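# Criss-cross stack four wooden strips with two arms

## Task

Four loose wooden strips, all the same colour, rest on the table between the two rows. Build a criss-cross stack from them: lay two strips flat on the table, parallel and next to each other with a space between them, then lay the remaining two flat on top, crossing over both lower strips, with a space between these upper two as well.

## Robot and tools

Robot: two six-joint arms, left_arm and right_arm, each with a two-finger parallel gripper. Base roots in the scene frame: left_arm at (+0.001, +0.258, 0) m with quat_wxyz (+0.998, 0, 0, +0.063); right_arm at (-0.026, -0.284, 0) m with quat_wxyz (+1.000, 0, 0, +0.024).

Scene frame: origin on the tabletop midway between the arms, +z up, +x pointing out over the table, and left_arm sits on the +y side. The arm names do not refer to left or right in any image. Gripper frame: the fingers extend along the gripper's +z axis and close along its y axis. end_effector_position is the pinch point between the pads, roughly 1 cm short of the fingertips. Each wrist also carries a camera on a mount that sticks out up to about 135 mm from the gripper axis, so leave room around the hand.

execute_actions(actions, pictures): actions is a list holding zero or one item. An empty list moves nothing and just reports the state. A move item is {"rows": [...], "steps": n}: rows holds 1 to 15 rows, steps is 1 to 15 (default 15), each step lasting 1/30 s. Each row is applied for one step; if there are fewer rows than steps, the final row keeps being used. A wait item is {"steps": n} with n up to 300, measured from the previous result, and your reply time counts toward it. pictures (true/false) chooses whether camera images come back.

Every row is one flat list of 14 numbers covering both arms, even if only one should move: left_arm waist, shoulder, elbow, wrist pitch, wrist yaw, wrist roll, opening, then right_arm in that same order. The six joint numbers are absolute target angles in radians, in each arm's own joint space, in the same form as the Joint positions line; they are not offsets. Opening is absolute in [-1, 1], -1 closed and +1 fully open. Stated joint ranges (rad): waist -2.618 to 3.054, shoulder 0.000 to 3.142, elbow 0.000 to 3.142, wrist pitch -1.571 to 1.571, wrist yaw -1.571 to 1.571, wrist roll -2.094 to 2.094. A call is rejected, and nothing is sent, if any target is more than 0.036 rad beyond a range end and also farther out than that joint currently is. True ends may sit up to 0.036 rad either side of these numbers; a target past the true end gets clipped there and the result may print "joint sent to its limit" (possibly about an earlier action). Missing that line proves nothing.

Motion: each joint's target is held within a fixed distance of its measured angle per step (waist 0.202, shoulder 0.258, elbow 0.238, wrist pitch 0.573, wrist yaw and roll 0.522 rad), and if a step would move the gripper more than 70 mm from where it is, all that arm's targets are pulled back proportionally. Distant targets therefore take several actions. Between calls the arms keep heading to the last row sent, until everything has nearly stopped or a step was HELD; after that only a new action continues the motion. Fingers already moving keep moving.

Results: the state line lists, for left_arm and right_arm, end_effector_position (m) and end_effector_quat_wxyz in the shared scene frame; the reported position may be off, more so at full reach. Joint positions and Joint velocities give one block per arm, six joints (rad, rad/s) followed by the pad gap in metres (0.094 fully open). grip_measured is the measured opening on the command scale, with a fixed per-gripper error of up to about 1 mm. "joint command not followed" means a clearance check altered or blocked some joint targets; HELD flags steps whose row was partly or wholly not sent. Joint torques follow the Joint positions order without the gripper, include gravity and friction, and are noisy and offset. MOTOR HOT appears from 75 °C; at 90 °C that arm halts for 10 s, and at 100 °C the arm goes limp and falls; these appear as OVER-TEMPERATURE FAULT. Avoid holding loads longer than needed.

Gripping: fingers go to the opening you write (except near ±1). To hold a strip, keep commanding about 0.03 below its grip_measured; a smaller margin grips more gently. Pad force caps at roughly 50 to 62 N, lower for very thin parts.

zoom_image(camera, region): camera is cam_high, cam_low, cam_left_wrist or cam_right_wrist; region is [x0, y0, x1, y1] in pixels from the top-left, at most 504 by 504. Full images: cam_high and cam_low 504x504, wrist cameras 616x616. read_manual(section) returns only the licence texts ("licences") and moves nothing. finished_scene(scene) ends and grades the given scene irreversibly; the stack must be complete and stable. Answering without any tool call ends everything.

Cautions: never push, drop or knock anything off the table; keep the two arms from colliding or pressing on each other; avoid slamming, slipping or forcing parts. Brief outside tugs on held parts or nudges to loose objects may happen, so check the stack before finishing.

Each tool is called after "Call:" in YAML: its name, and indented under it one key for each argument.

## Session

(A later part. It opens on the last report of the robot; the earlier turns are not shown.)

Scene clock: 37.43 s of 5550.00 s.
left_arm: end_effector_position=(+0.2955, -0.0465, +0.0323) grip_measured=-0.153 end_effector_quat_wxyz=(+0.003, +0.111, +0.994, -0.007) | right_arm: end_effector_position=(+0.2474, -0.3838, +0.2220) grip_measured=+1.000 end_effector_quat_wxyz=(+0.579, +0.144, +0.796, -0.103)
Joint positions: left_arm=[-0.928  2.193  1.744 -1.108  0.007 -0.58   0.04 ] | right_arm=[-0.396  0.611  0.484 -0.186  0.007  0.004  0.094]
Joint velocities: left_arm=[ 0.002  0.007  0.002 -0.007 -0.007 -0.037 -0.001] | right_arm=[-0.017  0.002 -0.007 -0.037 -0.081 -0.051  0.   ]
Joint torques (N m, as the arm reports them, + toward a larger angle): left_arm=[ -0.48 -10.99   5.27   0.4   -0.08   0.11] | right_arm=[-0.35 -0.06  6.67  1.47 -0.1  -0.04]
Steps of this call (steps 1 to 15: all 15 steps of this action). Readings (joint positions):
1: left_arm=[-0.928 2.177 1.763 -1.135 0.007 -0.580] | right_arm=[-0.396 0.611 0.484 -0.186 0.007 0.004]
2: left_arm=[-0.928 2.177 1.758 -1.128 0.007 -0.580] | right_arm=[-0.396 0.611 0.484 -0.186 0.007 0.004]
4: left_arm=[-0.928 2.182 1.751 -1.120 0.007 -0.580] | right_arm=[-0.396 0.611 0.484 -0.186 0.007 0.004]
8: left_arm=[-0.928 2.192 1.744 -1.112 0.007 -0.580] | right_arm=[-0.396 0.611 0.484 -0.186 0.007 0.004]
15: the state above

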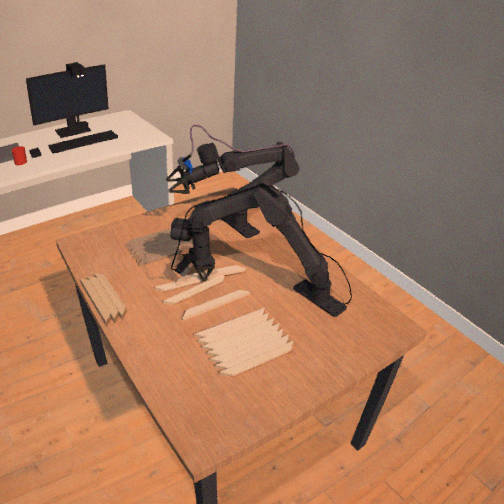

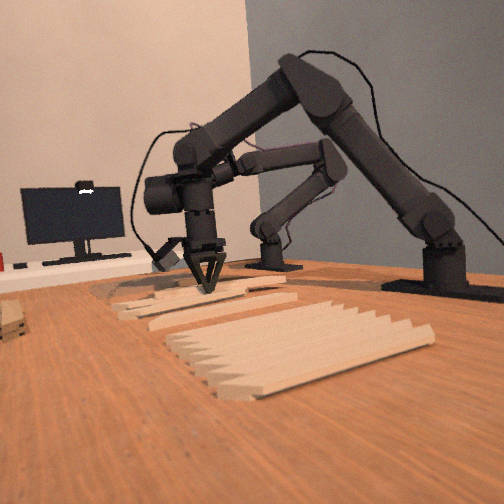

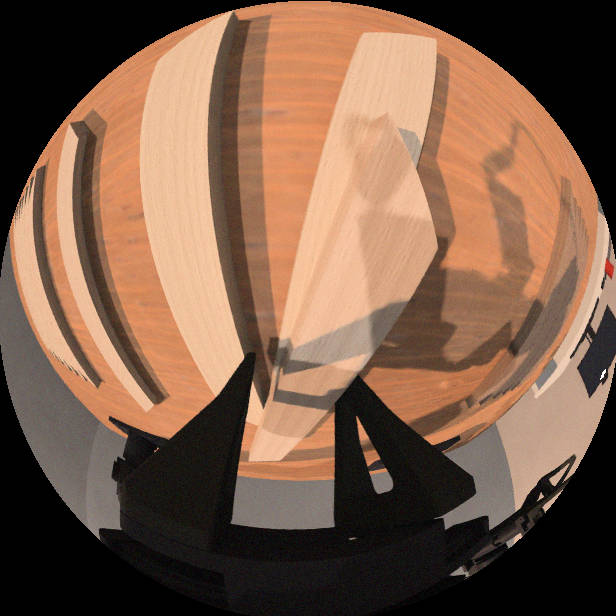

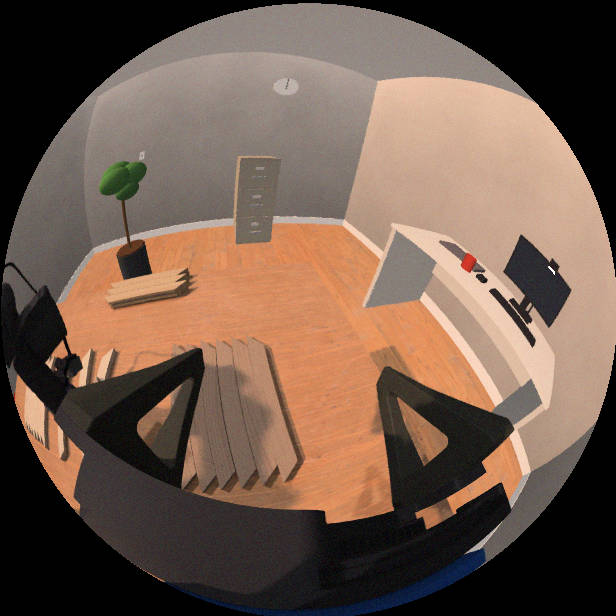

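Call:
execute_actions:
  actions:
    - {"rows":[[-0.953,2.195,1.735,-1.095,0,-0.57,-0.12,-0.4,0.6,0.5,-0.2,0,0,1]],"steps":10}
  pictures: false

Call:
execute_actions:
  actions:
    - {"rows":[[-0.953,2.205,1.705,-1.05,0,-0.57,-0.12,-0.4,0.6,0.5,-0.2,0,0,1]],"steps":12}
  pictures: false

Call:
execute_actions:
  actions:
    - {"rows":[[-0.953,2.205,1.705,-1.05,0,-0.57,-0.47,-0.4,0.6,0.5,-0.2,0,0,1]],"steps":12}
  pictures: false

Call:
execute_actions:
  actions:
    - {"rows":[[-1.03,2.205,1.705,-1.05,0,-0.7,-0.47,-0.4,0.6,0.5,-0.2,0,0,1]],"steps":10}
  pictures: false

Call:
execute_actions:
  actions:
    - {"rows":[[-1.115,2.205,1.705,-1.05,0,-0.95,-0.47,-0.4,0.6,0.5,-0.2,0,0,1]]}

Scene clock: 42.77 s of 5550.00 s.
left_arm: end_effector_position=(+0.2893, -0.0527, +0.0323) grip_measured=-0.123 end_effector_quat_wxyz=(+0.003, +0.121, +0.993, -0.007) | right_arm: end_effector_position=(+0.2474, -0.3838, +0.2220) grip_measured=+1.000 end_effector_quat_wxyz=(+0.579, +0.144, +0.796, -0.103)
Joint positions: left_arm=[-0.949  2.193  1.744 -1.107  0.007 -0.58   0.041] | right_arm=[-0.396  0.611  0.484 -0.186  0.007  0.004  0.094]
Joint velocities: left_arm=[ 0.002  0.002  0.007 -0.007  0.037 -0.007  0.001] | right_arm=[-0.002  0.012  0.012 -0.022  0.037 -0.022  0.   ]
Joint torques (N m, as the arm reports them, + toward a larger angle): left_arm=[ -0.28 -10.94   5.25   0.39  -0.07   0.11] | right_arm=[-0.36 -0.08  6.68  1.47 -0.1  -0.04]
Steps of this call (steps 1 to 15: the robot went on to your last target; steps 16 to 90: nothing new was sent; then 2.00 s passed at rest; steps 91 to 100: all 10 steps of this action). Readings (joint positions):
91: left_arm=[-0.929 2.193 1.744 -1.107 0.007 -0.580] | right_arm=[-0.396 0.611 0.484 -0.186 0.007 0.004]
92: left_arm=[-0.932 2.193 1.744 -1.107 0.007 -0.580] | right_arm=[-0.396 0.611 0.484 -0.186 0.007 0.004]
94: left_arm=[-0.939 2.193 1.744 -1.107 0.007 -0.580] | right_arm=[-0.396 0.611 0.484 -0.186 0.007 0.004]
98: left_arm=[-0.949 2.193 1.744 -1.107 0.007 -0.580] | right_arm=[-0.396 0.611 0.484 -0.186 0.007 0.004]
100: the state above

Scene clock: 43.17 s of 5550.00 s.
left_arm: end_effector_position=(+0.2892, -0.0526, +0.0202) grip_measured=-0.123 end_effector_quat_wxyz=(+0.003, +0.121, +0.993, -0.007) | right_arm: end_effector_position=(+0.2474, -0.3838, +0.2220) grip_measured=+1.000 end_effector_quat_wxyz=(+0.579, +0.144, +0.796, -0.103)
Joint positions: left_arm=[-0.949  2.204  1.713 -1.066  0.007 -0.58   0.041] | right_arm=[-0.396  0.611  0.484 -0.186  0.007  0.004  0.094]
Joint velocities: left_arm=[-0.002  0.002  0.007  0.095  0.007 -0.037 -0.   ] | right_arm=[ 0.007  0.017 -0.002  0.037  0.022 -0.051  0.   ]
Joint torques (N m, as the arm reports them, + toward a larger angle): left_arm=[ -0.28 -11.09   5.32   0.4   -0.07   0.11] | right_arm=[-0.35 -0.08  6.67  1.47 -0.1  -0.04]
Steps of this call (steps 1 to 12: all 12 steps of this action). Readings (joint positions):
1: left_arm=[-0.949 2.193 1.739 -1.099 0.007 -0.580] | right_arm=[-0.396 0.611 0.484 -0.186 0.007 0.004]
2: left_arm=[-0.949 2.193 1.733 -1.091 0.007 -0.580] | right_arm=[-0.396 0.611 0.484 -0.186 0.007 0.004]
4: left_arm=[-0.949 2.197 1.721 -1.080 0.007 -0.580] | right_arm=[-0.396 0.611 0.484 -0.186 0.007 0.004]
8: left_arm=[-0.949 2.204 1.713 -1.072 0.007 -0.580] | right_arm=[-0.396 0.611 0.484 -0.186 0.007 0.004]
12: the state above

Scene clock: 43.57 s of 5550.00 s.
left_arm: end_effector_position=(+0.2896, -0.0529, +0.0203) grip_measured=-0.433 end_effector_quat_wxyz=(+0.004, +0.122, +0.993, -0.007) | right_arm: end_effector_position=(+0.2474, -0.3838, +0.2220) grip_measured=+1.000 end_effector_quat_wxyz=(+0.579, +0.144, +0.796, -0.103)
Joint positions: left_arm=[-0.949  2.204  1.713 -1.064  0.006 -0.579  0.027] | right_arm=[-0.396  0.611  0.484 -0.186  0.007  0.004  0.094]
Joint velocities: left_arm=[ 0.002 -0.002  0.002 -0.037 -0.022 -0.066 -0.   ] | right_arm=[ 0.007 -0.022  0.002  0.007 -0.051 -0.007  0.   ]
Joint torques (N m, as the arm reports them, + toward a larger angle): left_arm=[ -0.29 -11.05   5.29   0.42  -0.06   0.1 ] | right_arm=[-0.35 -0.06  6.67  1.47 -0.1  -0.04]
Steps of this call (steps 1 to 12: all 12 steps of this action). Readings (joint positions):
1: left_arm=[-0.949 2.204 1.713 -1.065 0.006 -0.580] | right_arm=[-0.396 0.611 0.484 -0.186 0.007 0.004]
2: left_arm=[-0.949 2.204 1.713 -1.065 0.006 -0.579] | right_arm=[-0.396 0.611 0.484 -0.186 0.007 0.004]
4: left_arm=[-0.949 2.204 1.713 -1.064 0.006 -0.579] | right_arm=[-0.396 0.611 0.484 -0.186 0.007 0.004]
8: left_arm=[-0.949 2.204 1.713 -1.064 0.006 -0.579] | right_arm=[-0.396 0.611 0.484 -0.186 0.007 0.004]
12: the state above

Scene clock: 43.90 s of 5550.00 s.
left_arm: end_effector_position=(+0.2605, -0.0775, +0.0203) grip_measured=-0.433 end_effector_quat_wxyz=(+0.004, +0.118, +0.993, -0.007) | right_arm: end_effector_position=(+0.2474, -0.3838, +0.2220) grip_measured=+1.000 end_effector_quat_wxyz=(+0.579, +0.144, +0.796, -0.103)
Joint positions: left_arm=[-1.04   2.204  1.713 -1.064  0.005 -0.676  0.027] | right_arm=[-0.396  0.611  0.484 -0.186  0.007  0.004  0.094]
Joint velocities: left_arm=[ 0.002 -0.002  0.002  0.022 -0.007 -0.11  -0.   ] | right_arm=[-0.017 -0.002  0.002  0.037  0.022  0.051  0.   ]
Joint torques (N m, as the arm reports them, + toward a larger angle): left_arm=[  0.66 -11.02   5.28   0.42  -0.05  -0.1 ] | right_arm=[-0.35 -0.06  6.67  1.47 -0.1  -0.04]
Steps of this call (steps 1 to 10: all 10 steps of this action). Readings (joint positions):
1: left_arm=[-0.956 2.204 1.713 -1.064 0.002 -0.597] | right_arm=[-0.396 0.611 0.484 -0.186 0.007 0.004]
2: left_arm=[-0.965 2.204 1.713 -1.064 -0.002 -0.616] | right_arm=[-0.396 0.611 0.484 -0.186 0.007 0.004]
4: left_arm=[-0.996 2.204 1.713 -1.064 -0.003 -0.642] | right_arm=[-0.396 0.611 0.484 -0.186 0.007 0.004]
8: left_arm=[-1.038 2.204 1.713 -1.064 0.003 -0.669] | right_arm=[-0.396 0.611 0.484 -0.186 0.007 0.004]
10: the state above

Scene clock: 44.40 s of 5550.00 s.
left_arm: end_effector_position=(+0.2320, -0.0978, +0.0203) grip_measured=-0.433 end_effector_quat_wxyz=(+0.002, +0.033, +0.999, -0.008) | right_arm: end_effector_position=(+0.2474, -0.3838, +0.2220) grip_measured=+1.000 end_effector_quat_wxyz=(+0.579, +0.144, +0.796, -0.103)
Joint positions: left_arm=[-1.122  2.204  1.713 -1.064  0.005 -0.929  0.027] | right_arm=[-0.396  0.611  0.484 -0.186  0.007  0.004  0.094]
Joint velocities: left_arm=[-0.007  0.007 -0.012 -0.007 -0.022 -0.037 -0.   ] | right_arm=[-0.012  0.002  0.007 -0.066  0.007  0.022  0.   ]
Joint torques (N m, as the arm reports them, + toward a larger angle): left_arm=[  0.4  -11.04   5.27   0.41  -0.06  -0.14] | right_arm=[-0.35 -0.07  6.68  1.47 -0.1  -0.04]
Steps of this call (steps 1 to 15: all 15 steps of this action). Readings (joint positions):
1: left_arm=[-1.045 2.204 1.713 -1.064 0.002 -0.720] | right_arm=[-0.396 0.611 0.484 -0.186 0.007 0.004]
2: left_arm=[-1.053 2.204 1.713 -1.064 -0.001 -0.764] | right_arm=[-0.396 0.611 0.484 -0.186 0.007 0.004]
4: left_arm=[-1.081 2.204 1.713 -1.064 -0.002 -0.827] | right_arm=[-0.396 0.611 0.484 -0.186 0.007 0.004]
8: left_arm=[-1.121 2.204 1.713 -1.064 0.004 -0.893] | right_arm=[-0.396 0.611 0.484 -0.186 0.007 0.004]
15: the state above

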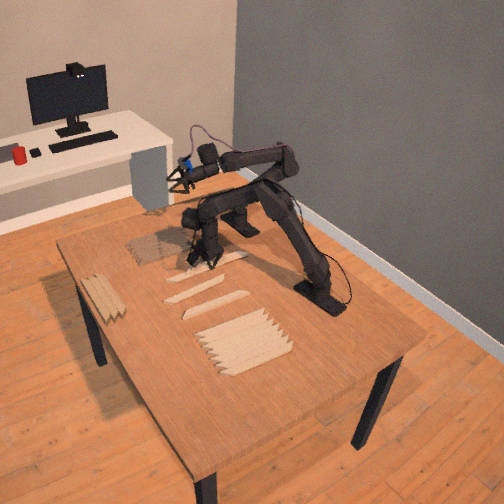

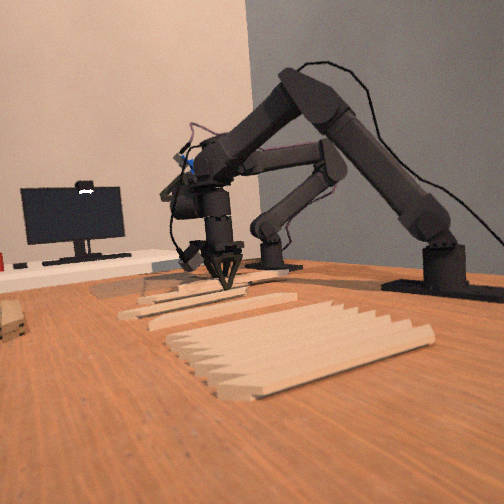

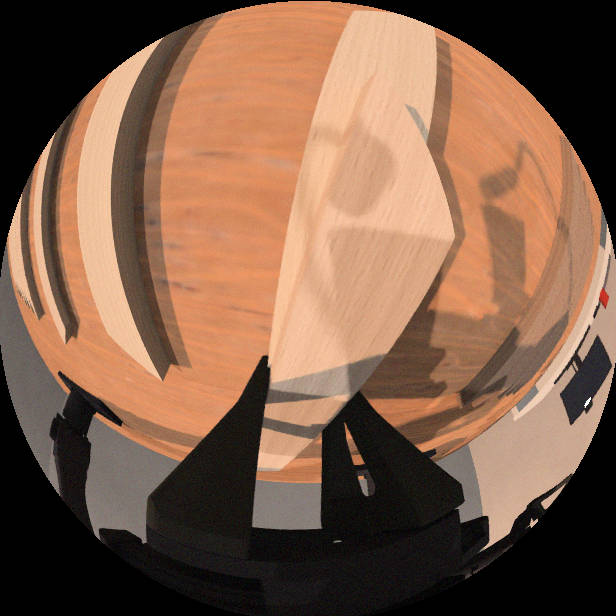

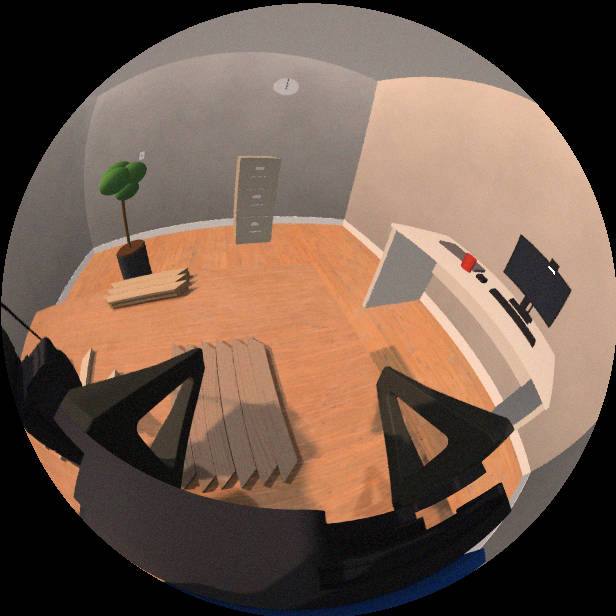

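Call:
execute_actions:
  actions:
    - {"rows":[[-1.115,2.205,1.705,-1.05,0,-0.95,-0.2,-0.4,0.6,0.5,-0.2,0,0,1]],"steps":8}
  pictures: false

Call:
execute_actions:
  actions:
    - {"rows":[[-1.115,2.2,1.782,-1.135,0,-0.95,-0.2,-0.4,0.6,0.5,-0.2,0,0,1]],"steps":14}
  pictures: false

Call:
execute_actions:
  actions:
    - {"rows":[[-1.115,2.2,1.782,-1.135,0,-0.95,-0.47,-0.4,0.6,0.5,-0.2,0,0,1]],"steps":10}
  pictures: false

Call:
execute_actions:
  actions:
    - {"rows":[[-1.115,2.15,1.87,-1.26,0,-0.95,-0.47,-0.4,0.6,0.5,-0.2,0,0,1]],"steps":12}
  pictures: false

Call:
execute_actions:
  actions:
    - {"rows":[[-0.9,2.15,1.87,-1.26,0,0.1,-0.47,-0.4,0.6,0.5,-0.2,0,0,1]]}
  pictures: false

Call:
execute_actions:
  actions:
    - {"rows":[[-0.68,2.15,1.87,-1.26,0,1.05,-0.47,-0.4,0.6,0.5,-0.2,0,0,1]]}
  pictures: false

Call:
execute_actions:
  actions:
    - {"rows":[[-0.68,2.175,1.76,-1.13,0,1.05,-0.47,-0.4,0.6,0.5,-0.2,0,0,1]]}

Scene clock: 51.47 s of 5550.00 s.
left_arm: end_effector_position=(+0.2324, -0.0983, +0.0203) grip_measured=-0.203 end_effector_quat_wxyz=(+0.003, +0.028, +1.000, -0.009) | right_arm: end_effector_position=(+0.2474, -0.3838, +0.2220) grip_measured=+1.000 end_effector_quat_wxyz=(+0.579, +0.144, +0.796, -0.103)
Joint positions: left_arm=[-1.122  2.204  1.713 -1.061  0.005 -0.94   0.037] | right_arm=[-0.396  0.611  0.484 -0.186  0.007  0.004  0.094]
Joint velocities: left_arm=[ 0.007 -0.012 -0.002  0.066 -0.051 -0.037 -0.001] | right_arm=[-0.022  0.007  0.007 -0.095  0.051  0.081  0.   ]
Joint torques (N m, as the arm reports them, + toward a larger angle): left_arm=[  0.43 -11.05   5.29   0.39  -0.05  -0.11] | right_arm=[-0.34 -0.08  6.67  1.47 -0.1  -0.04]
Steps of this call (steps 1 to 15: the robot went on to your last target; steps 16 to 90: nothing new was sent; then 3.80 s passed at rest; steps 91 to 98: all 8 steps of this action). Readings (joint positions):
91: left_arm=[-1.122 2.204 1.713 -1.064 0.005 -0.939] | right_arm=[-0.396 0.611 0.484 -0.186 0.007 0.004]
92: left_arm=[-1.122 2.204 1.713 -1.063 0.005 -0.939] | right_arm=[-0.396 0.611 0.484 -0.186 0.007 0.004]
94: left_arm=[-1.122 2.204 1.713 -1.062 0.005 -0.939] | right_arm=[-0.396 0.611 0.484 -0.186 0.007 0.004]
98: the state above

Scene clock: 51.93 s of 5550.00 s.
left_arm: end_effector_position=(+0.2330, -0.0992, +0.0306) grip_measured=-0.203 end_effector_quat_wxyz=(+0.000, +0.028, +1.000, -0.005) | right_arm: end_effector_position=(+0.2474, -0.3838, +0.2220) grip_measured=+1.000 end_effector_quat_wxyz=(+0.579, +0.144, +0.796, -0.103)
Joint positions: left_arm=[-1.122  2.209  1.762 -1.116  0.005 -0.94   0.037] | right_arm=[-0.396  0.611  0.484 -0.186  0.007  0.004  0.094]
Joint velocities: left_arm=[-0.007  0.007  0.007  0.051 -0.007 -0.022  0.   ] | right_arm=[ 0.012 -0.007 -0.012 -0.007 -0.051  0.022  0.   ]
Joint torques (N m, as the arm reports them, + toward a larger angle): left_arm=[  0.41 -11.79   7.92   0.09  -0.05  -0.12] | right_arm=[-0.35 -0.06  6.67  1.47 -0.1  -0.04]
Steps of this call (steps 1 to 14: all 14 steps of this action). Readings (joint positions):
1: left_arm=[-1.122 2.206 1.722 -1.073 0.005 -0.940] | right_arm=[-0.396 0.611 0.484 -0.186 0.007 0.004]
2: left_arm=[-1.122 2.209 1.734 -1.085 0.005 -0.940] | right_arm=[-0.396 0.611 0.484 -0.186 0.007 0.004]
4: left_arm=[-1.122 2.209 1.752 -1.097 0.005 -0.940] | right_arm=[-0.396 0.611 0.484 -0.186 0.007 0.004]
8: left_arm=[-1.122 2.209 1.762 -1.106 0.005 -0.940] | right_arm=[-0.396 0.611 0.484 -0.186 0.007 0.004]
14: the state above

Scene clock: 52.27 s of 5550.00 s.
left_arm: end_effector_position=(+0.2328, -0.0989, +0.0306) grip_measured=-0.444 end_effector_quat_wxyz=(-0.000, +0.027, +1.000, -0.004) | right_arm: end_effector_position=(+0.2474, -0.3838, +0.2220) grip_measured=+1.000 end_effector_quat_wxyz=(+0.579, +0.144, +0.796, -0.103)
Joint positions: left_arm=[-1.122  2.209  1.762 -1.117  0.005 -0.94   0.026] | right_arm=[-0.396  0.611  0.484 -0.186  0.007  0.004  0.094]
Joint velocities: left_arm=[-0.002  0.012  0.007 -0.007 -0.037  0.007  0.001] | right_arm=[-0.002 -0.002  0.017 -0.007  0.022  0.037  0.   ]
Joint torques (N m, as the arm reports them, + toward a larger angle): left_arm=[  0.41 -11.79   7.84   0.06  -0.06  -0.11] | right_arm=[-0.35 -0.06  6.67  1.47 -0.1  -0.04]
Steps of this call (steps 1 to 10: all 10 steps of this action). Readings (joint positions):
1: left_arm=[-1.122 2.209 1.762 -1.116 0.005 -0.940] | right_arm=[-0.396 0.611 0.484 -0.186 0.007 0.004]
2: left_arm=[-1.122 2.209 1.762 -1.117 0.005 -0.940] | right_arm=[-0.396 0.611 0.484 -0.186 0.007 0.004]
4: left_arm=[-1.122 2.209 1.762 -1.117 0.005 -0.940] | right_arm=[-0.396 0.611 0.484 -0.186 0.007 0.004]
8: left_arm=[-1.122 2.209 1.762 -1.117 0.005 -0.940] | right_arm=[-0.396 0.611 0.484 -0.186 0.007 0.004]
10: the state above

Scene clock: 52.67 s of 5550.00 s.
left_arm: end_effector_position=(+0.2333, -0.0996, +0.0746) grip_measured=-0.444 end_effector_quat_wxyz=(+0.008, +0.027, +0.999, -0.016) | right_arm: end_effector_position=(+0.2474, -0.3838, +0.2220) grip_measured=+1.000 end_effector_quat_wxyz=(+0.579, +0.144, +0.796, -0.103)
Joint positions: left_arm=[-1.122  2.157  1.854 -1.232  0.005 -0.94   0.026] | right_arm=[-0.396  0.611  0.484 -0.186  0.007  0.004  0.094]
Joint velocities: left_arm=[-0.012 -0.007  0.002 -0.095 -0.022  0.037 -0.001] | right_arm=[ 0.007  0.007  0.007  0.022 -0.037 -0.051  0.   ]
Joint torques (N m, as the arm reports them, + toward a larger angle): left_arm=[  0.43 -11.41   7.58   0.15  -0.05  -0.11] | right_arm=[-0.35 -0.07  6.67  1.47 -0.1  -0.04]
Steps of this call (steps 1 to 12: all 12 steps of this action). Readings (joint positions):
1: left_arm=[-1.122 2.209 1.778 -1.139 0.005 -0.940] | right_arm=[-0.396 0.611 0.484 -0.186 0.007 0.004]
2: left_arm=[-1.122 2.209 1.797 -1.164 0.005 -0.940] | right_arm=[-0.396 0.611 0.484 -0.186 0.007 0.004]
4: left_arm=[-1.122 2.195 1.829 -1.192 0.005 -0.940] | right_arm=[-0.396 0.611 0.484 -0.186 0.007 0.004]
8: left_arm=[-1.122 2.160 1.853 -1.217 0.005 -0.940] | right_arm=[-0.396 0.611 0.484 -0.186 0.007 0.004]
12: the state above

Scene clock: 53.17 s of 5550.00 s.
left_arm: end_effector_position=(+0.3074, -0.0347, +0.0745) grip_measured=-0.444 end_effector_quat_wxyz=(+0.013, +0.385, +0.923, -0.002) | right_arm: end_effector_position=(+0.2474, -0.3838, +0.2220) grip_measured=+1.000 end_effector_quat_wxyz=(+0.579, +0.144, +0.796, -0.103)
Joint positions: left_arm=[-0.894  2.157  1.854 -1.243 -0.005  0.023  0.026] | right_arm=[-0.396  0.611  0.484 -0.186  0.007  0.004  0.094]
Joint velocities: left_arm=[-0.212  0.007 -0.007  0.081  0.007  0.447  0.001] | right_arm=[-0.007  0.012 -0.002 -0.081 -0.022 -0.095  0.   ]
Joint torques (N m, as the arm reports them, + toward a larger angle): left_arm=[  0.39 -11.41   7.63   0.12  -0.02   0.11] | right_arm=[-0.36 -0.06  6.67  1.47 -0.09 -0.03]
Steps of this call (steps 1 to 15: all 15 steps of this action). Readings (joint positions):
1: left_arm=[-1.108 2.157 1.854 -1.235 0.013 -0.872] | right_arm=[-0.396 0.611 0.484 -0.186 0.007 0.004]
2: left_arm=[-1.085 2.157 1.854 -1.235 0.020 -0.791] | right_arm=[-0.396 0.611 0.484 -0.186 0.007 0.004]
4: left_arm=[-1.004 2.157 1.854 -1.235 0.023 -0.607] | right_arm=[-0.396 0.611 0.484 -0.186 0.007 0.004]
8: left_arm=[-0.865 2.157 1.854 -1.236 -0.001 -0.231] | right_arm=[-0.396 0.611 0.484 -0.186 0.007 0.004]
15: the state above

Scene clock: 53.67 s of 5550.00 s.
left_arm: end_effector_position=(+0.3642, +0.0403, +0.0745) grip_measured=-0.444 end_effector_quat_wxyz=(+0.011, +0.690, +0.724, +0.007) | right_arm: end_effector_position=(+0.2474, -0.3838, +0.2220) grip_measured=+1.000 end_effector_quat_wxyz=(+0.579, +0.144, +0.796, -0.103)
Joint positions: left_arm=[-0.673  2.157  1.854 -1.244 -0.009  0.976  0.026] | right_arm=[-0.396  0.611  0.484 -0.186  0.007  0.004  0.094]
Joint velocities: left_arm=[-0.212 -0.002 -0.012 -0.081 -0.007  0.359  0.001] | right_arm=[ 0.002 -0.002 -0.002  0.007  0.022 -0.066  0.   ]
Joint torques (N m, as the arm reports them, + toward a larger angle): left_arm=[  0.41 -11.33   7.61   0.11   0.     0.08] | right_arm=[-0.34 -0.06  6.68  1.47 -0.1  -0.04]
Steps of this call (steps 1 to 15: all 15 steps of this action). Readings (joint positions):
1: left_arm=[-0.886 2.157 1.854 -1.243 0.005 0.096] | right_arm=[-0.396 0.611 0.484 -0.186 0.007 0.004]
2: left_arm=[-0.866 2.157 1.854 -1.243 0.014 0.179] | right_arm=[-0.396 0.611 0.484 -0.186 0.007 0.004]
4: left_arm=[-0.789 2.157 1.854 -1.243 0.018 0.363] | right_arm=[-0.396 0.611 0.484 -0.186 0.007 0.004]
8: left_arm=[-0.647 2.157 1.854 -1.243 -0.004 0.732] | right_arm=[-0.396 0.611 0.484 -0.186 0.007 0.004]
15: the state above

Scene clock: 54.17 s of 5550.00 s.
left_arm: end_effector_position=(+0.3585, +0.0378, +0.0382) grip_measured=-0.444 end_effector_quat_wxyz=(-0.002, +0.715, +0.699, +0.002) | right_arm: end_effector_position=(+0.2474, -0.3838, +0.2220) grip_measured=+1.000 end_effector_quat_wxyz=(+0.579, +0.144, +0.796, -0.103)
Joint positions: left_arm=[-0.683  2.189  1.761 -1.146 -0.005  1.038  0.026] | right_arm=[-0.396  0.611  0.484 -0.186  0.007  0.004  0.094]
Joint velocities: left_arm=[-0.012 -0.002  0.002  0.022 -0.022  0.037 -0.001] | right_arm=[-0.012  0.012  0.007  0.007 -0.051  0.037  0.   ]
Joint torques (N m, as the arm reports them, + toward a larger angle): left_arm=[  0.21 -12.05   5.98   0.35   0.04   0.08] | right_arm=[-0.35 -0.06  6.67  1.47 -0.1  -0.04]
Steps of this call (steps 1 to 15: all 15 steps of this action). Readings (joint positions):
1: left_arm=[-0.679 2.155 1.838 -1.224 -0.008 0.989] | right_arm=[-0.396 0.611 0.484 -0.186 0.007 0.004]
2: left_arm=[-0.683 2.153 1.818 -1.203 -0.006 1.000] | right_arm=[-0.396 0.611 0.484 -0.186 0.007 0.004]
4: left_arm=[-0.684 2.163 1.784 -1.181 -0.005 1.014] | right_arm=[-0.396 0.611 0.484 -0.186 0.007 0.004]
8: left_arm=[-0.683 2.188 1.762 -1.162 -0.005 1.029] | right_arm=[-0.396 0.611 0.484 -0.186 0.007 0.004]
15: the state above

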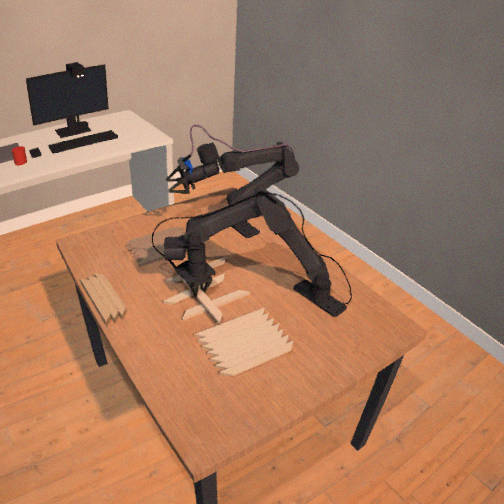

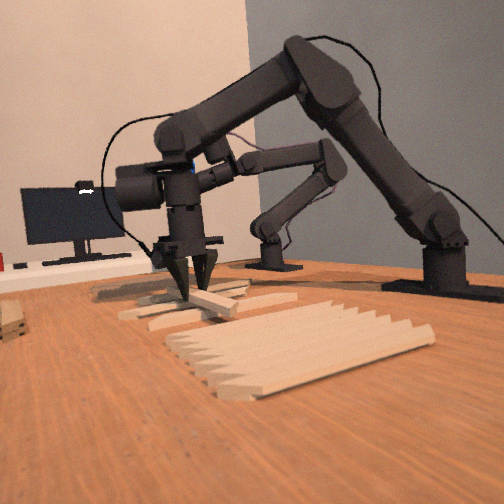

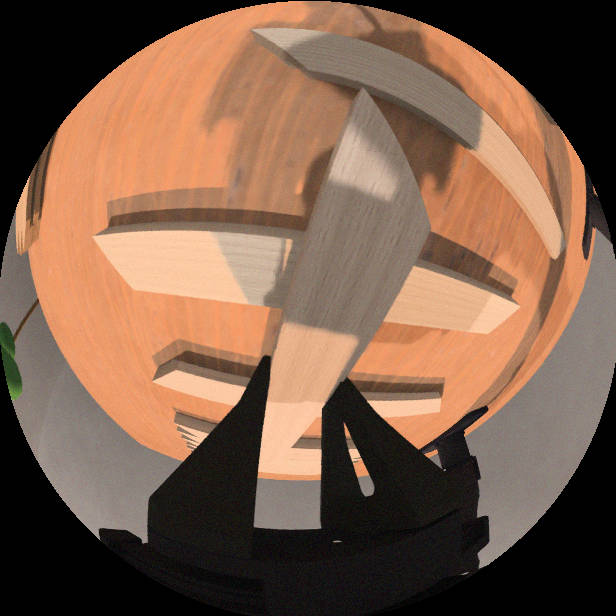

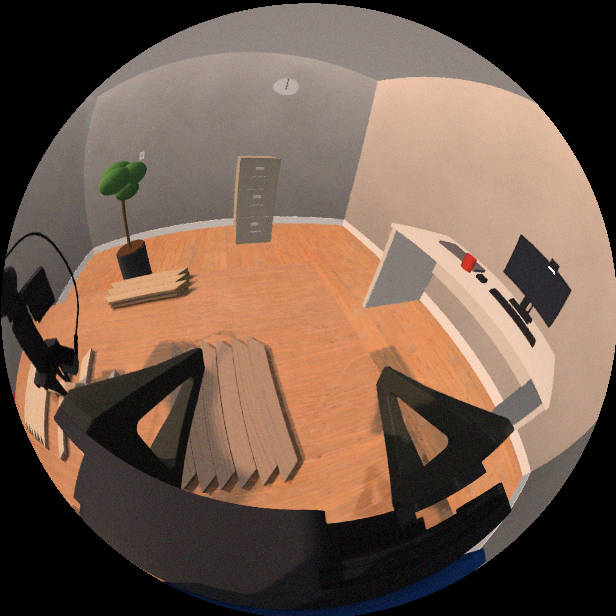

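Call:
execute_actions:
  actions:
    - {"rows":[[-0.68,2.195,1.735,-1.1,0,1.05,-0.47,-0.4,0.6,0.5,-0.2,0,0,1]],"steps":12}
  pictures: false

Call:
execute_actions:
  actions:
    - {"rows":[[-0.68,2.195,1.735,-1.1,0,1.05,0,-0.4,0.6,0.5,-0.2,0,0,1]],"steps":8}
  pictures: false

Call:
execute_actions:
  actions:
    - {"rows":[[-0.68,2.15,1.87,-1.26,0,1.05,0,-0.4,0.6,0.5,-0.2,0,0,1]],"steps":10}
  pictures: false

Call:
execute_actions:
  actions:
    - {"rows":[[-1.026,2.3,2.1,-1.34,0,-0.86,0,-0.4,0.6,0.5,-0.2,0,0,1]]}
  pictures: false

Call:
execute_actions:
  actions:
    - {"rows":[[-1.026,2.33,2.01,-1.23,0,-0.86,0,-0.4,0.6,0.5,-0.2,0,0,1]]}

Scene clock: 59.43 s of 5550.00 s.
left_arm: end_effector_position=(+0.3617, +0.0371, +0.0319) grip_measured=-0.444 end_effector_quat_wxyz=(+0.005, +0.715, +0.699, -0.000) | right_arm: end_effector_position=(+0.2474, -0.3838, +0.2220) grip_measured=+1.000 end_effector_quat_wxyz=(+0.579, +0.144, +0.796, -0.103)
Joint positions: left_arm=[-0.678  2.194  1.743 -1.11   0.003  1.041  0.026] | right_arm=[-0.396  0.611  0.484 -0.186  0.007  0.004  0.094]
Joint velocities: left_arm=[ 0.002 -0.002  0.002  0.051 -0.022  0.007 -0.   ] | right_arm=[-0.017 -0.022 -0.007  0.037 -0.051 -0.022  0.   ]
Joint torques (N m, as the arm reports them, + toward a larger angle): left_arm=[ -0.18 -10.96   5.31   0.36  -0.02   0.09] | right_arm=[-0.34 -0.06  6.67  1.47 -0.1  -0.04]
Steps of this call (steps 1 to 15: the robot went on to your last target; steps 16 to 90: nothing new was sent; then 1.87 s passed at rest; steps 91 to 102: all 12 steps of this action). Readings (joint positions):
91: left_arm=[-0.678 2.189 1.758 -1.112 0.004 1.041] | right_arm=[-0.396 0.611 0.484 -0.186 0.007 0.004]
92: left_arm=[-0.678 2.189 1.755 -1.111 0.004 1.041] | right_arm=[-0.396 0.611 0.484 -0.186 0.007 0.004]
94: left_arm=[-0.678 2.190 1.747 -1.110 0.004 1.041] | right_arm=[-0.396 0.611 0.484 -0.186 0.007 0.004]
98: left_arm=[-0.678 2.194 1.743 -1.110 0.003 1.041] | right_arm=[-0.396 0.611 0.484 -0.186 0.007 0.004]
102: the state above

Scene clock: 59.70 s of 5550.00 s.
left_arm: end_effector_position=(+0.3617, +0.0371, +0.0319) grip_measured=-0.003 end_effector_quat_wxyz=(+0.005, +0.715, +0.699, +0.000) | right_arm: end_effector_position=(+0.2474, -0.3838, +0.2220) grip_measured=+1.000 end_effector_quat_wxyz=(+0.579, +0.144, +0.796, -0.103)
Joint positions: left_arm=[-0.678  2.194  1.743 -1.11   0.002  1.041  0.047] | right_arm=[-0.396  0.611  0.484 -0.186  0.007  0.004  0.094]
Joint velocities: left_arm=[ 0.007 -0.017  0.002  0.007 -0.037  0.11  -0.   ] | right_arm=[-0.012  0.027 -0.002 -0.037 -0.037  0.007  0.   ]
Joint torques (N m, as the arm reports them, + toward a larger angle): left_arm=[ -0.2  -10.93   5.32   0.36  -0.03   0.1 ] | right_arm=[-0.36 -0.07  6.66  1.47 -0.1  -0.04]
Steps of this call (steps 1 to 8: all 8 steps of this action). Readings (joint positions):
1: left_arm=[-0.678 2.194 1.743 -1.110 0.003 1.041] | right_arm=[-0.396 0.611 0.484 -0.186 0.007 0.004]
2: left_arm=[-0.678 2.194 1.743 -1.110 0.003 1.041] | right_arm=[-0.396 0.611 0.484 -0.186 0.007 0.004]
4: left_arm=[-0.678 2.194 1.743 -1.110 0.002 1.041] | right_arm=[-0.396 0.611 0.484 -0.186 0.007 0.004]
8: the state above

Scene clock: 60.03 s of 5550.00 s.
left_arm: end_effector_position=(+0.3665, +0.0342, +0.0760) grip_measured=-0.003 end_effector_quat_wxyz=(+0.023, +0.715, +0.699, +0.005) | right_arm: end_effector_position=(+0.2474, -0.3838, +0.2220) grip_measured=+1.000 end_effector_quat_wxyz=(+0.579, +0.144, +0.796, -0.103)
Joint positions: left_arm=[-0.678  2.155  1.856 -1.225  0.002  1.041  0.047] | right_arm=[-0.396  0.611  0.484 -0.186  0.007  0.004  0.094]
Joint velocities: left_arm=[-0.012 -0.002 -0.007 -0.139  0.022  0.007 -0.001] | right_arm=[-0.022 -0.002  0.012 -0.037  0.022 -0.022  0.   ]
Joint torques (N m, as the arm reports them, + toward a larger angle): left_arm=[ -0.21 -11.2    7.49   0.15  -0.02   0.09] | right_arm=[-0.35 -0.06  6.67  1.47 -0.1  -0.04]
Steps of this call (steps 1 to 10: all 10 steps of this action). Readings (joint positions):
1: left_arm=[-0.678 2.196 1.763 -1.136 0.002 1.041] | right_arm=[-0.396 0.611 0.484 -0.186 0.007 0.004]
2: left_arm=[-0.678 2.199 1.789 -1.164 0.002 1.041] | right_arm=[-0.396 0.611 0.484 -0.186 0.007 0.004]
4: left_arm=[-0.678 2.188 1.829 -1.191 0.002 1.041] | right_arm=[-0.396 0.611 0.484 -0.186 0.007 0.004]
8: left_arm=[-0.678 2.157 1.855 -1.216 0.002 1.041] | right_arm=[-0.396 0.611 0.484 -0.186 0.007 0.004]
10: the state above

Scene clock: 60.53 s of 5550.00 s.
left_arm: end_effector_position=(+0.2673, -0.1103, +0.0673) grip_measured=-0.002 end_effector_quat_wxyz=(+0.005, +0.320, +0.947, -0.011) | right_arm: end_effector_position=(+0.2474, -0.3838, +0.2220) grip_measured=+1.000 end_effector_quat_wxyz=(+0.579, +0.144, +0.796, -0.103)
Joint positions: left_arm=[-1.069  2.307  2.073 -1.315  0.013 -0.29   0.047] | right_arm=[-0.396  0.611  0.484 -0.186  0.007  0.004  0.094]
Joint velocities: left_arm=[ 0.359 -0.007  0.002 -0.081  0.037 -2.762  0.   ] | right_arm=[-0.002 -0.002 -0.002  0.022 -0.022 -0.007  0.   ]
Joint torques (N m, as the arm reports them, + toward a larger angle): left_arm=[  1.43 -12.45   8.67   0.13  -0.14  -0.04] | right_arm=[-0.34 -0.07  6.68  1.47 -0.1  -0.04]
Steps of this call (steps 1 to 15: all 15 steps of this action). Readings (joint positions):
1: left_arm=[-0.691 2.175 1.893 -1.261 -0.005 0.977] | right_arm=[-0.396 0.611 0.484 -0.186 0.007 0.004]
2: left_arm=[-0.712 2.207 1.948 -1.282 -0.012 0.902] | right_arm=[-0.396 0.611 0.484 -0.186 0.007 0.004]
4: left_arm=[-0.785 2.256 2.024 -1.281 -0.016 0.750] | right_arm=[-0.396 0.611 0.484 -0.186 0.007 0.004]
8: left_arm=[-0.977 2.300 2.069 -1.287 -0.012 0.402] | right_arm=[-0.396 0.611 0.484 -0.186 0.007 0.004]
15: the state above

Scene clock: 61.03 s of 5550.00 s.
left_arm: end_effector_position=(+0.2865, -0.0963, +0.0393) grip_measured=-0.002 end_effector_quat_wxyz=(-0.001, +0.031, +1.000, -0.003) | right_arm: end_effector_position=(+0.2474, -0.3838, +0.2220) grip_measured=+1.000 end_effector_quat_wxyz=(+0.579, +0.144, +0.796, -0.103)
Joint positions: left_arm=[-1.019  2.338  2.015 -1.245  0.005 -0.83   0.047] | right_arm=[-0.396  0.611  0.484 -0.186  0.007  0.004  0.094]
Joint velocities: left_arm=[ 0.007 -0.012 -0.002 -0.022 -0.007 -0.154  0.   ] | right_arm=[ 0.002 -0.022 -0.007  0.007 -0.022 -0.051  0.   ]
Joint torques (N m, as the arm reports them, + toward a larger angle): left_arm=[ -0.52 -12.69   5.75   0.36  -0.06  -0.11] | right_arm=[-0.34 -0.07  6.67  1.47 -0.1  -0.04]
Steps of this call (steps 1 to 15: all 15 steps of this action). Readings (joint positions):
1: left_arm=[-1.056 2.307 2.063 -1.304 0.013 -0.390] | right_arm=[-0.396 0.611 0.484 -0.186 0.007 0.004]
2: left_arm=[-1.044 2.307 2.051 -1.290 0.011 -0.481] | right_arm=[-0.396 0.611 0.484 -0.186 0.007 0.004]
4: left_arm=[-1.025 2.315 2.031 -1.271 0.008 -0.615] | right_arm=[-0.396 0.611 0.484 -0.186 0.007 0.004]
8: left_arm=[-1.017 2.336 2.016 -1.256 0.005 -0.755] | right_arm=[-0.396 0.611 0.484 -0.186 0.007 0.004]
15: the state above

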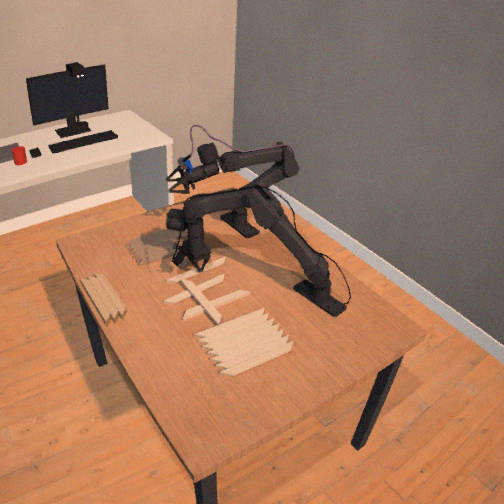

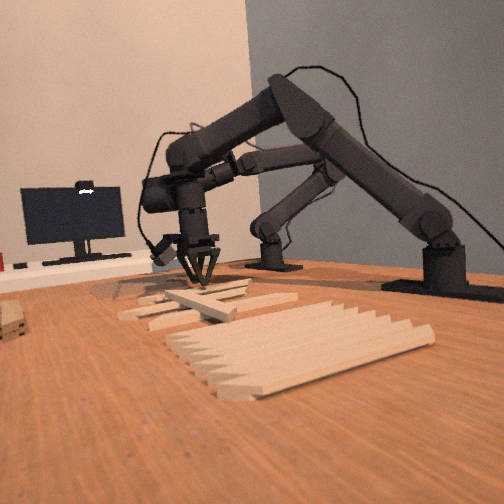

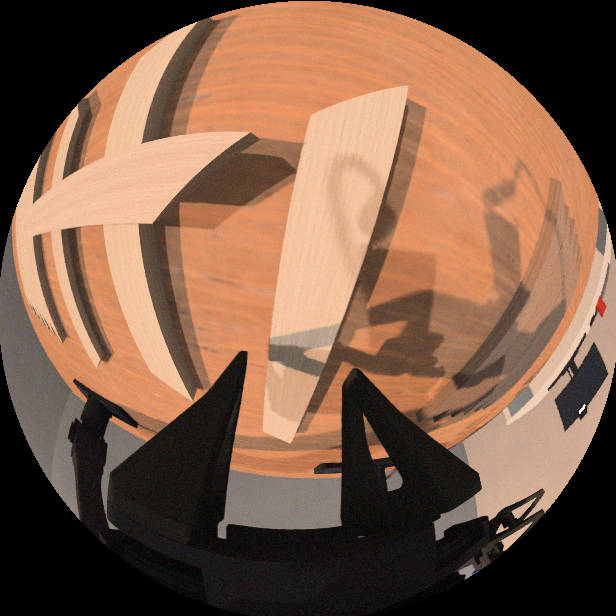

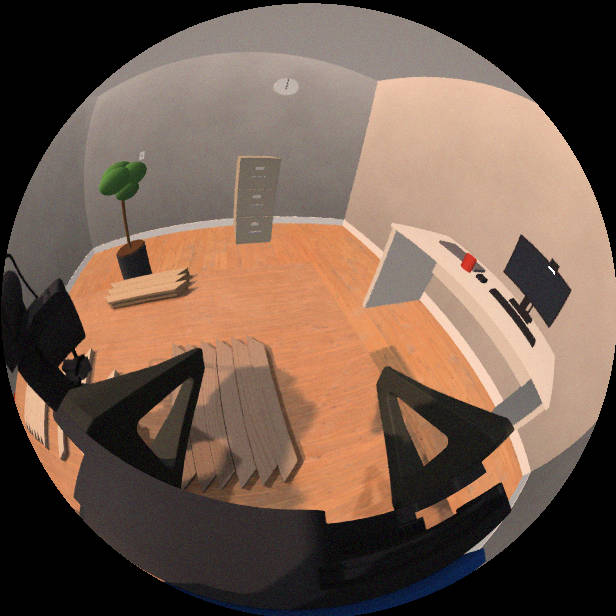

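Call:
execute_actions:
  actions:
    - {"rows":[[-1.026,2.352,1.955,-1.16,0,-0.86,0,-0.4,0.6,0.5,-0.2,0,0,1]]}
  pictures: false

Call:
execute_actions:
  actions:
    - {"rows":[[-1.026,2.352,1.955,-1.16,0,-0.86,-0.47,-0.4,0.6,0.5,-0.2,0,0,1]],"steps":12}
  pictures: false

Call:
execute_actions:
  actions:
    - {"rows":[[-1.026,2.28,2.1,-1.36,0,-0.86,-0.47,-0.4,0.6,0.5,-0.2,0,0,1]],"steps":12}
  pictures: false

Call:
execute_actions:
  actions:
    - {"rows":[[-0.9,2.08,1.85,-1.32,0,0.1,-0.47,-0.4,0.6,0.5,-0.2,0,0,1]]}
  pictures: false

Call:
execute_actions:
  actions:
    - {"rows":[[-0.764,1.92,1.6,-1.22,0,0.96,-0.47,-0.4,0.6,0.5,-0.2,0,0,1]]}
  pictures: false

Call:
execute_actions:
  actions:
    - {"rows":[[-0.764,1.965,1.47,-1.04,0,0.96,-0.47,-0.4,0.6,0.5,-0.2,0,0,1]]}

Scene clock: 67.47 s of 5550.00 s.
left_arm: end_effector_position=(+0.2875, -0.0976, +0.0189) grip_measured=-0.002 end_effector_quat_wxyz=(-0.001, +0.021, +1.000, -0.004) | right_arm: end_effector_position=(+0.2474, -0.3838, +0.2220) grip_measured=+1.000 end_effector_quat_wxyz=(+0.579, +0.144, +0.796, -0.103)
Joint positions: left_arm=[-1.019  2.355  1.963 -1.174  0.005 -0.85   0.047] | right_arm=[-0.396  0.611  0.484 -0.186  0.007  0.004  0.094]
Joint velocities: left_arm=[-0.007 -0.007 -0.007  0.037 -0.022  0.037  0.001] | right_arm=[ 0.007  0.002 -0.002 -0.007 -0.007 -0.022  0.   ]
Joint torques (N m, as the arm reports them, + toward a larger angle): left_arm=[ -0.46 -12.39   5.41   0.33  -0.06  -0.11] | right_arm=[-0.35 -0.06  6.69  1.47 -0.1  -0.04]
Steps of this call (steps 1 to 30: the robot went on to your last target; steps 31 to 90: nothing new was sent; then 2.93 s passed at rest; steps 91 to 105: all 15 steps of this action). Readings (joint positions):
91: left_arm=[-1.019 2.338 2.005 -1.229 0.005 -0.850] | right_arm=[-0.396 0.611 0.484 -0.186 0.007 0.004]
92: left_arm=[-1.019 2.337 1.994 -1.215 0.005 -0.850] | right_arm=[-0.396 0.611 0.484 -0.186 0.007 0.004]
94: left_arm=[-1.019 2.343 1.974 -1.198 0.005 -0.850] | right_arm=[-0.396 0.611 0.484 -0.186 0.007 0.004]
98: left_arm=[-1.019 2.355 1.963 -1.186 0.005 -0.850] | right_arm=[-0.396 0.611 0.484 -0.186 0.007 0.004]
105: the state above

Scene clock: 67.87 s of 5550.00 s.
left_arm: end_effector_position=(+0.2878, -0.0980, +0.0189) grip_measured=-0.438 end_effector_quat_wxyz=(+0.000, +0.021, +1.000, -0.004) | right_arm: end_effector_position=(+0.2474, -0.3838, +0.2220) grip_measured=+1.000 end_effector_quat_wxyz=(+0.579, +0.144, +0.796, -0.103)
Joint positions: left_arm=[-1.019  2.355  1.963 -1.172  0.005 -0.851  0.026] | right_arm=[-0.396  0.611  0.484 -0.186  0.007  0.004  0.094]
Joint velocities: left_arm=[-0.002  0.012  0.017 -0.051 -0.007  0.022 -0.001] | right_arm=[-0.012 -0.022  0.007 -0.037  0.037  0.081  0.   ]
Joint torques (N m, as the arm reports them, + toward a larger angle): left_arm=[ -0.48 -12.37   5.43   0.37  -0.06  -0.1 ] | right_arm=[-0.35 -0.06  6.66  1.47 -0.1  -0.04]
Steps of this call (steps 1 to 12: all 12 steps of this action). Readings (joint positions):
1: left_arm=[-1.019 2.355 1.963 -1.173 0.005 -0.850] | right_arm=[-0.396 0.611 0.484 -0.186 0.007 0.004]
2: left_arm=[-1.019 2.355 1.963 -1.173 0.005 -0.851] | right_arm=[-0.396 0.611 0.484 -0.186 0.007 0.004]
4: left_arm=[-1.019 2.355 1.963 -1.172 0.005 -0.851] | right_arm=[-0.396 0.611 0.484 -0.186 0.007 0.004]
8: left_arm=[-1.019 2.355 1.963 -1.172 0.005 -0.851] | right_arm=[-0.396 0.611 0.484 -0.186 0.007 0.004]
12: the state above

Scene clock: 68.27 s of 5550.00 s.
left_arm: end_effector_position=(+0.2871, -0.0971, +0.0833) grip_measured=-0.438 end_effector_quat_wxyz=(+0.014, +0.021, +0.999, -0.021) | right_arm: end_effector_position=(+0.2474, -0.3838, +0.2220) grip_measured=+1.000 end_effector_quat_wxyz=(+0.579, +0.144, +0.796, -0.103)
Joint positions: left_arm=[-1.019  2.279  2.088 -1.329  0.005 -0.851  0.026] | right_arm=[-0.396  0.611  0.484 -0.186  0.007  0.004  0.094]
Joint velocities: left_arm=[-0.007  0.037  0.002 -0.139 -0.022  0.066 -0.   ] | right_arm=[ 0.017  0.002 -0.002 -0.022 -0.007  0.037  0.   ]
Joint torques (N m, as the arm reports them, + toward a larger angle): left_arm=[ -0.46 -12.14   7.28   0.24  -0.05  -0.1 ] | right_arm=[-0.35 -0.05  6.67  1.47 -0.1  -0.04]
Steps of this call (steps 1 to 12: all 12 steps of this action). Readings (joint positions):
1: left_arm=[-1.019 2.356 1.985 -1.201 0.005 -0.851] | right_arm=[-0.396 0.611 0.484 -0.186 0.007 0.004]
2: left_arm=[-1.019 2.357 2.011 -1.234 0.005 -0.851] | right_arm=[-0.396 0.611 0.484 -0.186 0.007 0.004]
4: left_arm=[-1.019 2.338 2.051 -1.273 0.005 -0.851] | right_arm=[-0.396 0.611 0.484 -0.186 0.007 0.004]
8: left_arm=[-1.019 2.287 2.085 -1.310 0.005 -0.851] | right_arm=[-0.396 0.611 0.484 -0.186 0.007 0.004]
12: the state above

Scene clock: 68.77 s of 5550.00 s.
left_arm: end_effector_position=(+0.2928, -0.0224, +0.1001) grip_measured=-0.437 end_effector_quat_wxyz=(+0.003, +0.394, +0.919, +0.000) | right_arm: end_effector_position=(+0.2474, -0.3838, +0.2220) grip_measured=+1.000 end_effector_quat_wxyz=(+0.579, +0.144, +0.796, -0.103)
Joint positions: left_arm=[-0.896  2.092  1.856 -1.33  -0.003  0.041  0.026] | right_arm=[-0.396  0.611  0.484 -0.186  0.007  0.004  0.094]
Joint velocities: left_arm=[-0.051 -0.007 -0.017 -0.051  0.007  0.344 -0.   ] | right_arm=[-0.012 -0.007  0.012 -0.022 -0.007  0.037  0.   ]
Joint torques (N m, as the arm reports them, + toward a larger angle): left_arm=[ -0.08 -11.29   5.6    0.35   0.03   0.09] | right_arm=[-0.34 -0.06  6.67  1.47 -0.1  -0.04]
Steps of this call (steps 1 to 15: all 15 steps of this action). Readings (joint positions):
1: left_arm=[-1.010 2.251 2.033 -1.297 0.010 -0.770] | right_arm=[-0.396 0.611 0.484 -0.186 0.007 0.004]
2: left_arm=[-0.996 2.208 1.956 -1.284 0.014 -0.670] | right_arm=[-0.396 0.611 0.484 -0.186 0.007 0.004]
4: left_arm=[-0.946 2.145 1.871 -1.318 0.013 -0.471] | right_arm=[-0.396 0.611 0.484 -0.186 0.007 0.004]
8: left_arm=[-0.877 2.098 1.856 -1.330 -0.001 -0.147] | right_arm=[-0.396 0.611 0.484 -0.186 0.007 0.004]
15: the state above

Scene clock: 69.27 s of 5550.00 s.
left_arm: end_effector_position=(+0.2977, +0.0432, +0.0916) grip_measured=-0.437 end_effector_quat_wxyz=(-0.002, +0.696, +0.718, +0.003) | right_arm: end_effector_position=(+0.2474, -0.3838, +0.2220) grip_measured=+1.000 end_effector_quat_wxyz=(+0.579, +0.144, +0.796, -0.103)
Joint positions: left_arm=[-0.76   1.944  1.606 -1.236 -0.007  0.905  0.026] | right_arm=[-0.396  0.611  0.484 -0.186  0.007  0.004  0.094]
Joint velocities: left_arm=[ 0.002  0.002  0.002  0.081 -0.007  0.344  0.001] | right_arm=[-0.002 -0.012 -0.007 -0.037  0.081  0.007  0.   ]
Joint torques (N m, as the arm reports them, + toward a larger angle): left_arm=[ -0.3  -10.8    5.57   0.35   0.06   0.11] | right_arm=[-0.34 -0.07  6.68  1.47 -0.1  -0.04]
Steps of this call (steps 1 to 15: all 15 steps of this action). Readings (joint positions):
1: left_arm=[-0.886 2.064 1.802 -1.284 0.004 0.128] | right_arm=[-0.396 0.611 0.484 -0.186 0.007 0.004]
2: left_arm=[-0.866 2.023 1.724 -1.250 0.010 0.229] | right_arm=[-0.396 0.611 0.484 -0.186 0.007 0.004]
4: left_arm=[-0.805 1.965 1.630 -1.260 0.008 0.429] | right_arm=[-0.396 0.611 0.484 -0.186 0.007 0.004]
8: left_arm=[-0.741 1.944 1.606 -1.255 -0.007 0.734] | right_arm=[-0.396 0.611 0.484 -0.186 0.007 0.004]
15: the state above

Scene clock: 69.77 s of 5550.00 s.
left_arm: end_effector_position=(+0.2985, +0.0425, +0.0434) grip_measured=-0.437 end_effector_quat_wxyz=(-0.002, +0.711, +0.703, +0.003) | right_arm: end_effector_position=(+0.2474, -0.3838, +0.2220) grip_measured=+1.000 end_effector_quat_wxyz=(+0.579, +0.144, +0.796, -0.103)
Joint positions: left_arm=[-0.76   1.983  1.467 -1.059 -0.007  0.949  0.026] | right_arm=[-0.396  0.611  0.484 -0.186  0.007  0.004  0.094]
Joint velocities: left_arm=[ 0.002 -0.002  0.012  0.051 -0.051  0.051 -0.001] | right_arm=[-0.002  0.002 -0.012 -0.066  0.037 -0.022  0.   ]
Joint torques (N m, as the arm reports them, + toward a larger angle): left_arm=[ -0.3  -10.58   6.19   0.32   0.07   0.11] | right_arm=[-0.34 -0.06  6.69  1.47 -0.1  -0.03]
Steps of this call (steps 1 to 15: all 15 steps of this action). Readings (joint positions):
1: left_arm=[-0.760 1.940 1.582 -1.203 -0.007 0.915] | right_arm=[-0.396 0.611 0.484 -0.186 0.007 0.004]
2: left_arm=[-0.760 1.936 1.550 -1.165 -0.007 0.921] | right_arm=[-0.396 0.611 0.484 -0.186 0.007 0.004]
4: left_arm=[-0.760 1.950 1.500 -1.124 -0.007 0.932] | right_arm=[-0.396 0.611 0.484 -0.186 0.007 0.004]
8: left_arm=[-0.760 1.983 1.468 -1.090 -0.007 0.943] | right_arm=[-0.396 0.611 0.484 -0.186 0.007 0.004]
15: the state above

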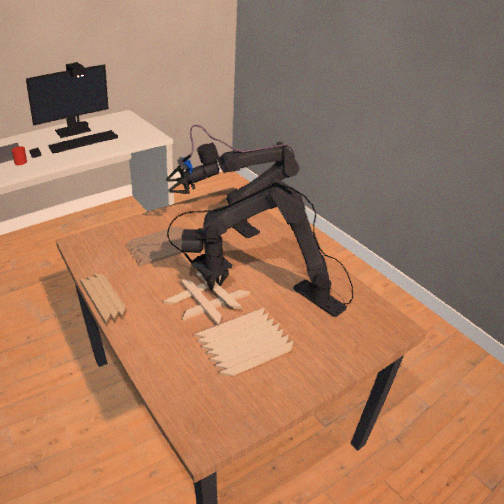

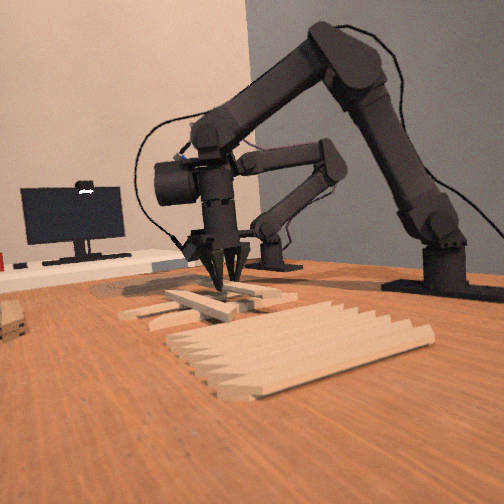

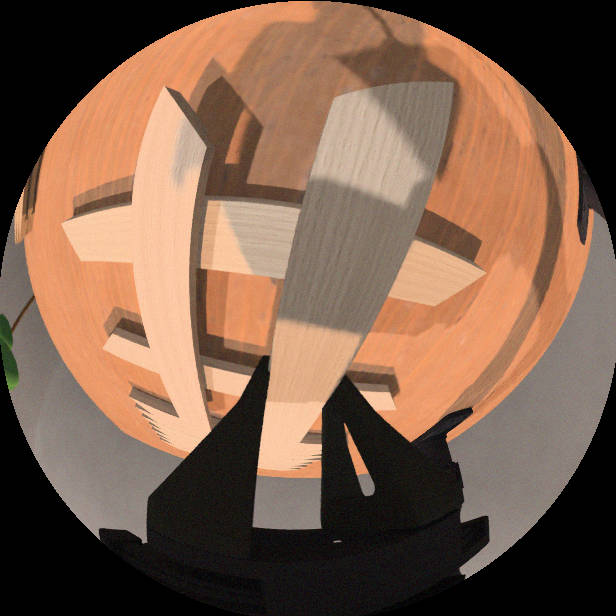

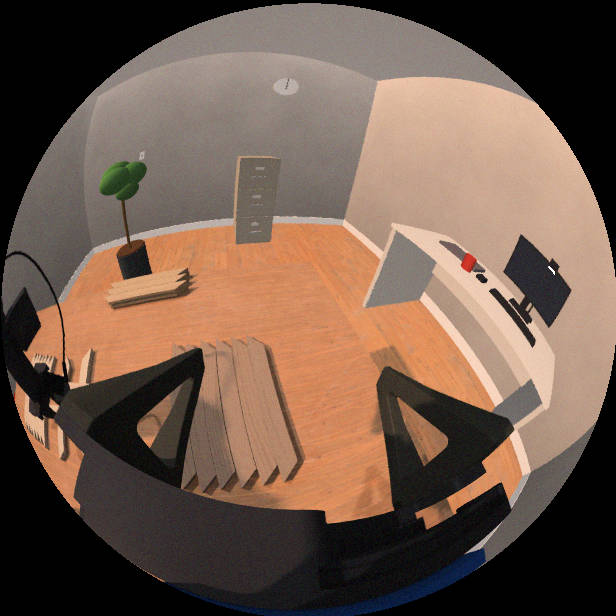

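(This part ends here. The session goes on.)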